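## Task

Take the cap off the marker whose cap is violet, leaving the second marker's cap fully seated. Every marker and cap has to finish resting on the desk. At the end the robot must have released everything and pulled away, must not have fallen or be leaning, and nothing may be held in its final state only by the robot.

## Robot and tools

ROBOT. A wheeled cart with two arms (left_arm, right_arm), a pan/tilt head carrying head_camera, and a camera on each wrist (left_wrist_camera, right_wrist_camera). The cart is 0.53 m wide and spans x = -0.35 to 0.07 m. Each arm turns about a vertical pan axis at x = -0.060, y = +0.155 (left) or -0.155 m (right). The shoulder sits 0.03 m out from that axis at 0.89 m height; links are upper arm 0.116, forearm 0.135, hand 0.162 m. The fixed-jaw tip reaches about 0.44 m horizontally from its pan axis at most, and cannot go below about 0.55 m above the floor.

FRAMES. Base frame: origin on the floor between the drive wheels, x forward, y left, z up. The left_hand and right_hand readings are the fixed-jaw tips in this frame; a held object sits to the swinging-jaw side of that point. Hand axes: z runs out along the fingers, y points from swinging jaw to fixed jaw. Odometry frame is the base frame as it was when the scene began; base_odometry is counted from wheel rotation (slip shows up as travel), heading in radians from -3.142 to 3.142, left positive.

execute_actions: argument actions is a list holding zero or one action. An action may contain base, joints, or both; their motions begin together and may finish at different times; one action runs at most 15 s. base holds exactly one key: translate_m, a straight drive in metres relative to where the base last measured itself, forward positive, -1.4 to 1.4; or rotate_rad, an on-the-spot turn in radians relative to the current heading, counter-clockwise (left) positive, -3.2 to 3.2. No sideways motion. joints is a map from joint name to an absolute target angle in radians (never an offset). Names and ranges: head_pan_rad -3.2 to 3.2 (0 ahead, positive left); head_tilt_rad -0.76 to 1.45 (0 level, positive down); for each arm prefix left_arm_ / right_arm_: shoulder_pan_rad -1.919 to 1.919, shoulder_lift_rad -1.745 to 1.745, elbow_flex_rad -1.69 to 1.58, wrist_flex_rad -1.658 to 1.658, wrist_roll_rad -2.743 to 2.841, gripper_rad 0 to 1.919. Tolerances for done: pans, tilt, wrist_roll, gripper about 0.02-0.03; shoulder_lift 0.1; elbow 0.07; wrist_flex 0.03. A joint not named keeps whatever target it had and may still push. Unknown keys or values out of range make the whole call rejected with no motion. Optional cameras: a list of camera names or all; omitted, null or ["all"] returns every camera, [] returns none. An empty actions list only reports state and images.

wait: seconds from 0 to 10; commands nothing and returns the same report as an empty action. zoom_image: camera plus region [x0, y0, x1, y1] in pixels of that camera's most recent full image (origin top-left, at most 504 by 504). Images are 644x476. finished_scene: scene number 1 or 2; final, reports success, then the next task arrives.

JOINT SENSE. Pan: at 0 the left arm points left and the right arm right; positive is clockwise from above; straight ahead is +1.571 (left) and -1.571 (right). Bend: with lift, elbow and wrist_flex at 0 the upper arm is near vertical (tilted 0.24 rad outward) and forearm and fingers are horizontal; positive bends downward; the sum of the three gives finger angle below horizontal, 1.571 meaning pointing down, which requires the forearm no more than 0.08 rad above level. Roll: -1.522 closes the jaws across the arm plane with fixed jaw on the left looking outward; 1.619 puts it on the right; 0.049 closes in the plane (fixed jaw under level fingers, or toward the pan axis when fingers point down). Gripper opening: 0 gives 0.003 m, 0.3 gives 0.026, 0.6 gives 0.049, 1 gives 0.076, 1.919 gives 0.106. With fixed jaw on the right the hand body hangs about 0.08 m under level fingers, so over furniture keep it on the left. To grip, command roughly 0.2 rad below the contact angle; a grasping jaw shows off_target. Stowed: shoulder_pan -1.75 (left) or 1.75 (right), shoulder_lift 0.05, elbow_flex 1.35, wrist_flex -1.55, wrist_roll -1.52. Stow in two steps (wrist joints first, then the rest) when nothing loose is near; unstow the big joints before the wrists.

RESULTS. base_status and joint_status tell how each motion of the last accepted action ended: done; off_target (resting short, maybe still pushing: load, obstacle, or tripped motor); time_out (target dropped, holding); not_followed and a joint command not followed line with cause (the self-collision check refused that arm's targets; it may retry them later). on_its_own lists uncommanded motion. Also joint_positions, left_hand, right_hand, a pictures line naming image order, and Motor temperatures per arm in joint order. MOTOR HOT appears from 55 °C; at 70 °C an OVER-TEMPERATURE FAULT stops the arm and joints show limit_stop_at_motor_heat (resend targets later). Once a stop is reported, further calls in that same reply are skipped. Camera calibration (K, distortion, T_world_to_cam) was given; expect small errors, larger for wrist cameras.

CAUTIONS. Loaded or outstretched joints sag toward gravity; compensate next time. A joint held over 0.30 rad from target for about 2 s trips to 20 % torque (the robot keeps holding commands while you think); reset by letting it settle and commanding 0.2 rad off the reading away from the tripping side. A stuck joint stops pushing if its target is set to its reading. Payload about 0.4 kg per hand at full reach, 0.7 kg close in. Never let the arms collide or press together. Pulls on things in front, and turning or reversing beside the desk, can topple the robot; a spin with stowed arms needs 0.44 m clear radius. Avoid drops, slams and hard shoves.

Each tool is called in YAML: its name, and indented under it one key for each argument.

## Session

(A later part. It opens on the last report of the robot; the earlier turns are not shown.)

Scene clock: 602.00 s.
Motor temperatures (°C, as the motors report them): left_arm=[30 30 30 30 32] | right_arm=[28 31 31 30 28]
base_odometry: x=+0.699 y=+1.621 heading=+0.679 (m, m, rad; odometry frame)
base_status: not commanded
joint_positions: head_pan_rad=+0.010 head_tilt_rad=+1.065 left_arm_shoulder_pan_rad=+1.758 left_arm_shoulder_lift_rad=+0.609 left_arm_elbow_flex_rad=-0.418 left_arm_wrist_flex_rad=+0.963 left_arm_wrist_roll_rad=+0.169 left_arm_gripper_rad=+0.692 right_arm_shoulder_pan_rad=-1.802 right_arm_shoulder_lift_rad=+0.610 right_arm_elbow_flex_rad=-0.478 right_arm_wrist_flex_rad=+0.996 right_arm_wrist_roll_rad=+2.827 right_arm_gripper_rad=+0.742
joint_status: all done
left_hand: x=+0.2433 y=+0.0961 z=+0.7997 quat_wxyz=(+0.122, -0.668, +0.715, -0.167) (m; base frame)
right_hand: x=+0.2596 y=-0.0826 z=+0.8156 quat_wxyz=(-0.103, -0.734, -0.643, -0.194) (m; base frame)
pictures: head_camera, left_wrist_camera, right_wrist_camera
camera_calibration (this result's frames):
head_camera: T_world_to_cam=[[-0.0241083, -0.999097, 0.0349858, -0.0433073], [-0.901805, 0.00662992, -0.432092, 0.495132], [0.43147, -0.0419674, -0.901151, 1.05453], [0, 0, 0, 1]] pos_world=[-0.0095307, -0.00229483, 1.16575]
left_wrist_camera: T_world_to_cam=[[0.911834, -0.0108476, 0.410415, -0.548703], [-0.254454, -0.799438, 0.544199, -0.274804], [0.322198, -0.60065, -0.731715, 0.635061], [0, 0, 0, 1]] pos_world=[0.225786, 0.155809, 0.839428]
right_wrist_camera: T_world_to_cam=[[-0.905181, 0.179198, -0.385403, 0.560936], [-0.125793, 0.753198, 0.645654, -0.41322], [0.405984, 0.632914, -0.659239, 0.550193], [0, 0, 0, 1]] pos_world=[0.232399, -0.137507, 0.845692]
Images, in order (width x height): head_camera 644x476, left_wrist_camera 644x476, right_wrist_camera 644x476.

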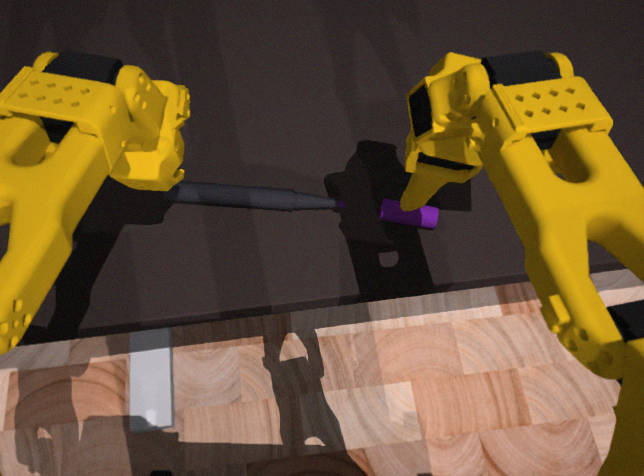

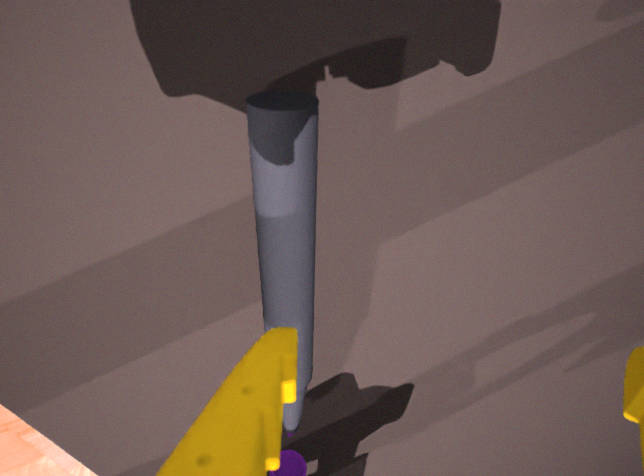

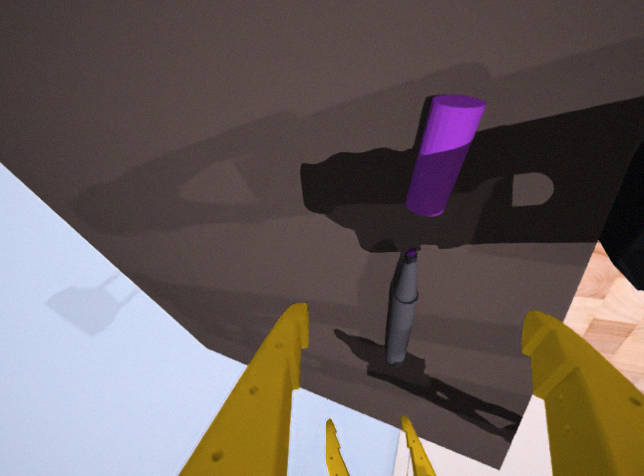

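execute_actions:
  actions:
    - {"base": {"translate_m": -0.4}, "joints": {"left_arm_shoulder_lift_rad": 0.3, "right_arm_shoulder_lift_rad": 0.3, "head_tilt_rad": 0.75}}

Scene clock: 607.63 s.
Motor temperatures (°C, as the motors report them): left_arm=[30 30 30 30 32] | right_arm=[28 31 31 30 28]
base_odometry: x=+0.388 y=+1.369 heading=+0.685 (m, m, rad; odometry frame)
base_status: done
joint_positions: head_pan_rad=+0.010 head_tilt_rad=+0.764 left_arm_shoulder_pan_rad=+1.758 left_arm_shoulder_lift_rad=+0.356 left_arm_elbow_flex_rad=-0.418 left_arm_wrist_flex_rad=+0.966 left_arm_wrist_roll_rad=+0.169 left_arm_gripper_rad=+0.692 right_arm_shoulder_pan_rad=-1.802 right_arm_shoulder_lift_rad=+0.355 right_arm_elbow_flex_rad=-0.476 right_arm_wrist_flex_rad=+0.998 right_arm_wrist_roll_rad=+2.827 right_arm_gripper_rad=+0.742
joint_status: all done
left_hand: x=+0.2574 y=+0.0934 z=+0.8722 quat_wxyz=(+0.193, -0.645, +0.690, -0.264) (m; base frame)
right_hand: x=+0.2691 y=-0.0804 z=+0.8925 quat_wxyz=(-0.159, -0.708, -0.620, -0.300) (m; base frame)
pictures: head_camera, left_wrist_camera, right_wrist_camera
camera_calibration (this result's frames):
head_camera: T_world_to_cam=[[-0.0329561, -0.999185, 0.0233282, -0.0303052], [-0.733373, 0.00831795, -0.679775, 0.788132], [0.679027, -0.0395111, -0.733049, 0.872684], [0, 0, 0, 1]] pos_world=[-0.0155796, -0.00235552, 1.17618]
left_wrist_camera: T_world_to_cam=[[0.784627, 0.0132809, 0.619826, -0.743477], [-0.383666, -0.774929, 0.50228, -0.245268], [0.486992, -0.631908, -0.602935, 0.530134], [0, 0, 0, 1]] pos_world=[0.231079, 0.154805, 0.903656]
right_wrist_camera: T_world_to_cam=[[-0.786056, 0.207236, -0.582383, 0.744811], [-0.283774, 0.716015, 0.637804, -0.416807], [0.549171, 0.666615, -0.50402, 0.421199], [0, 0, 0, 1]] pos_world=[0.235874, -0.136689, 0.911899]
Images, in order (width x height): head_camera 644x476, left_wrist_camera 644x476, right_wrist_camera 644x476.

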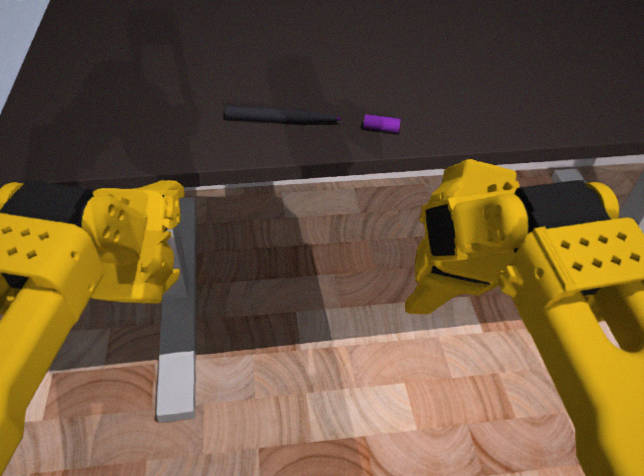

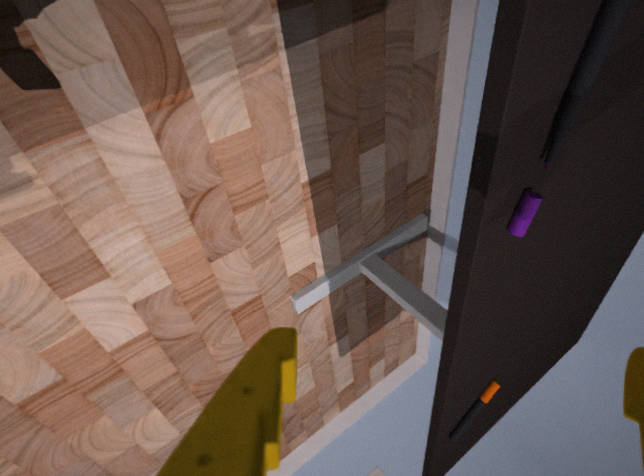

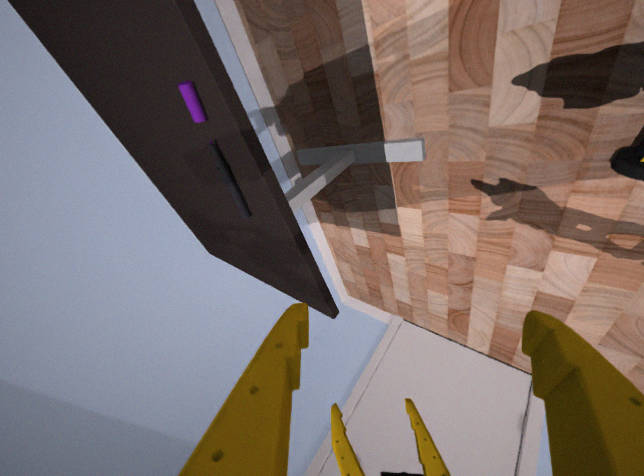

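execute_actions:
  actions: []
  cameras: ["head_camera", "left_wrist_camera"]

zoom_image:
  camera: "left_wrist_camera"
  region: [400, 340, 560, 470]

Scene clock: 610.67 s.
Motor temperatures (°C, as the motors report them): left_arm=[30 30 30 30 32] | right_arm=[28 31 31 30 28]
base_odometry: x=+0.388 y=+1.369 heading=+0.685 (m, m, rad; odometry frame)
base_status: done
joint_positions: head_pan_rad=+0.010 head_tilt_rad=+0.764 left_arm_shoulder_pan_rad=+1.758 left_arm_shoulder_lift_rad=+0.356 left_arm_elbow_flex_rad=-0.418 left_arm_wrist_flex_rad=+0.966 left_arm_wrist_roll_rad=+0.169 left_arm_gripper_rad=+0.692 right_arm_shoulder_pan_rad=-1.802 right_arm_shoulder_lift_rad=+0.355 right_arm_elbow_flex_rad=-0.476 right_arm_wrist_flex_rad=+0.998 right_arm_wrist_roll_rad=+2.827 right_arm_gripper_rad=+0.742
joint_status: all done
left_hand: x=+0.2574 y=+0.0934 z=+0.8722 quat_wxyz=(+0.193, -0.645, +0.690, -0.264) (m; base frame)
right_hand: x=+0.2691 y=-0.0804 z=+0.8925 quat_wxyz=(-0.159, -0.708, -0.620, -0.300) (m; base frame)
pictures: head_camera, left_wrist_camera
camera_calibration (this result's frames):
head_camera: T_world_to_cam=[[-0.0329563, -0.999185, 0.0233282, -0.0303053], [-0.733373, 0.00831807, -0.679775, 0.788132], [0.679027, -0.0395112, -0.733049, 0.872684], [0, 0, 0, 1]] pos_world=[-0.0155796, -0.00235553, 1.17618]
left_wrist_camera: T_world_to_cam=[[0.784627, 0.0132809, 0.619826, -0.743477], [-0.383666, -0.774929, 0.50228, -0.245268], [0.486992, -0.631908, -0.602935, 0.530134], [0, 0, 0, 1]] pos_world=[0.231079, 0.154805, 0.903656]
Images, in order (width x height): head_camera 644x476, left_wrist_camera 644x476.

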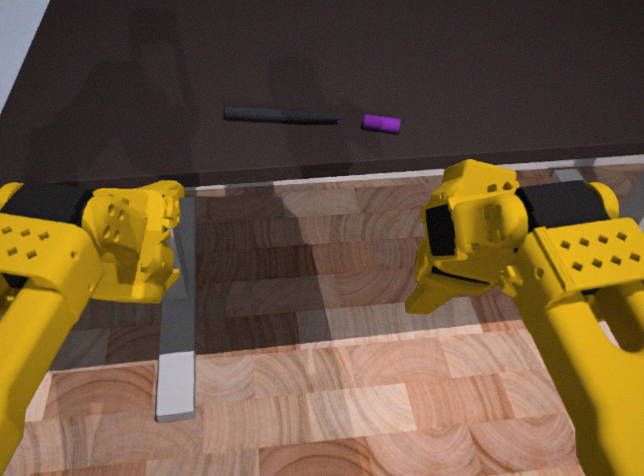

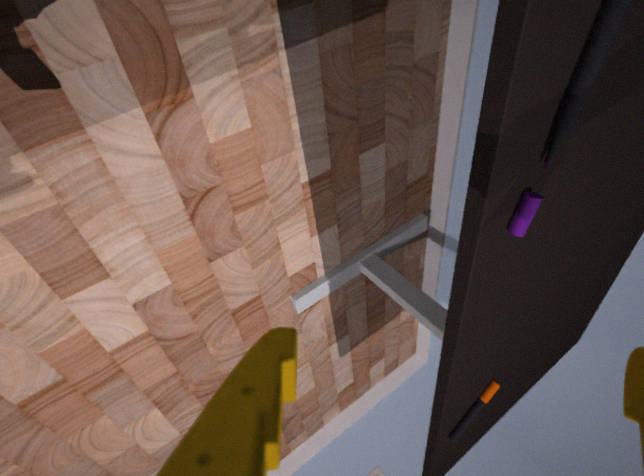

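Region (400, 340, 560, 470) of left_wrist_camera's 644x476 image, scaled by 3.150; it fills the top 410 rows of this view, and the rest is white.

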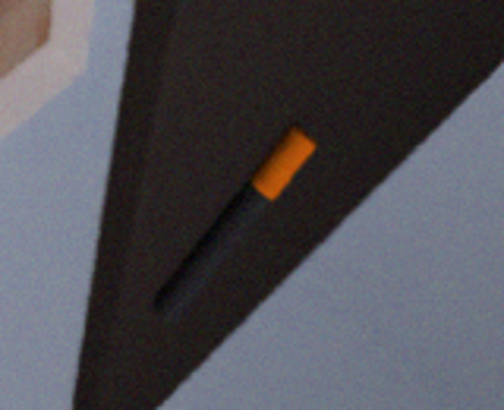

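The violet marker is uncapped, and both it and its cap are at rest on the desk. The orange marker still has its cap on, and the robot is clear, so I'm ending scene 1.

finished_scene:
  scene: 1

The scene is finished: the task was done.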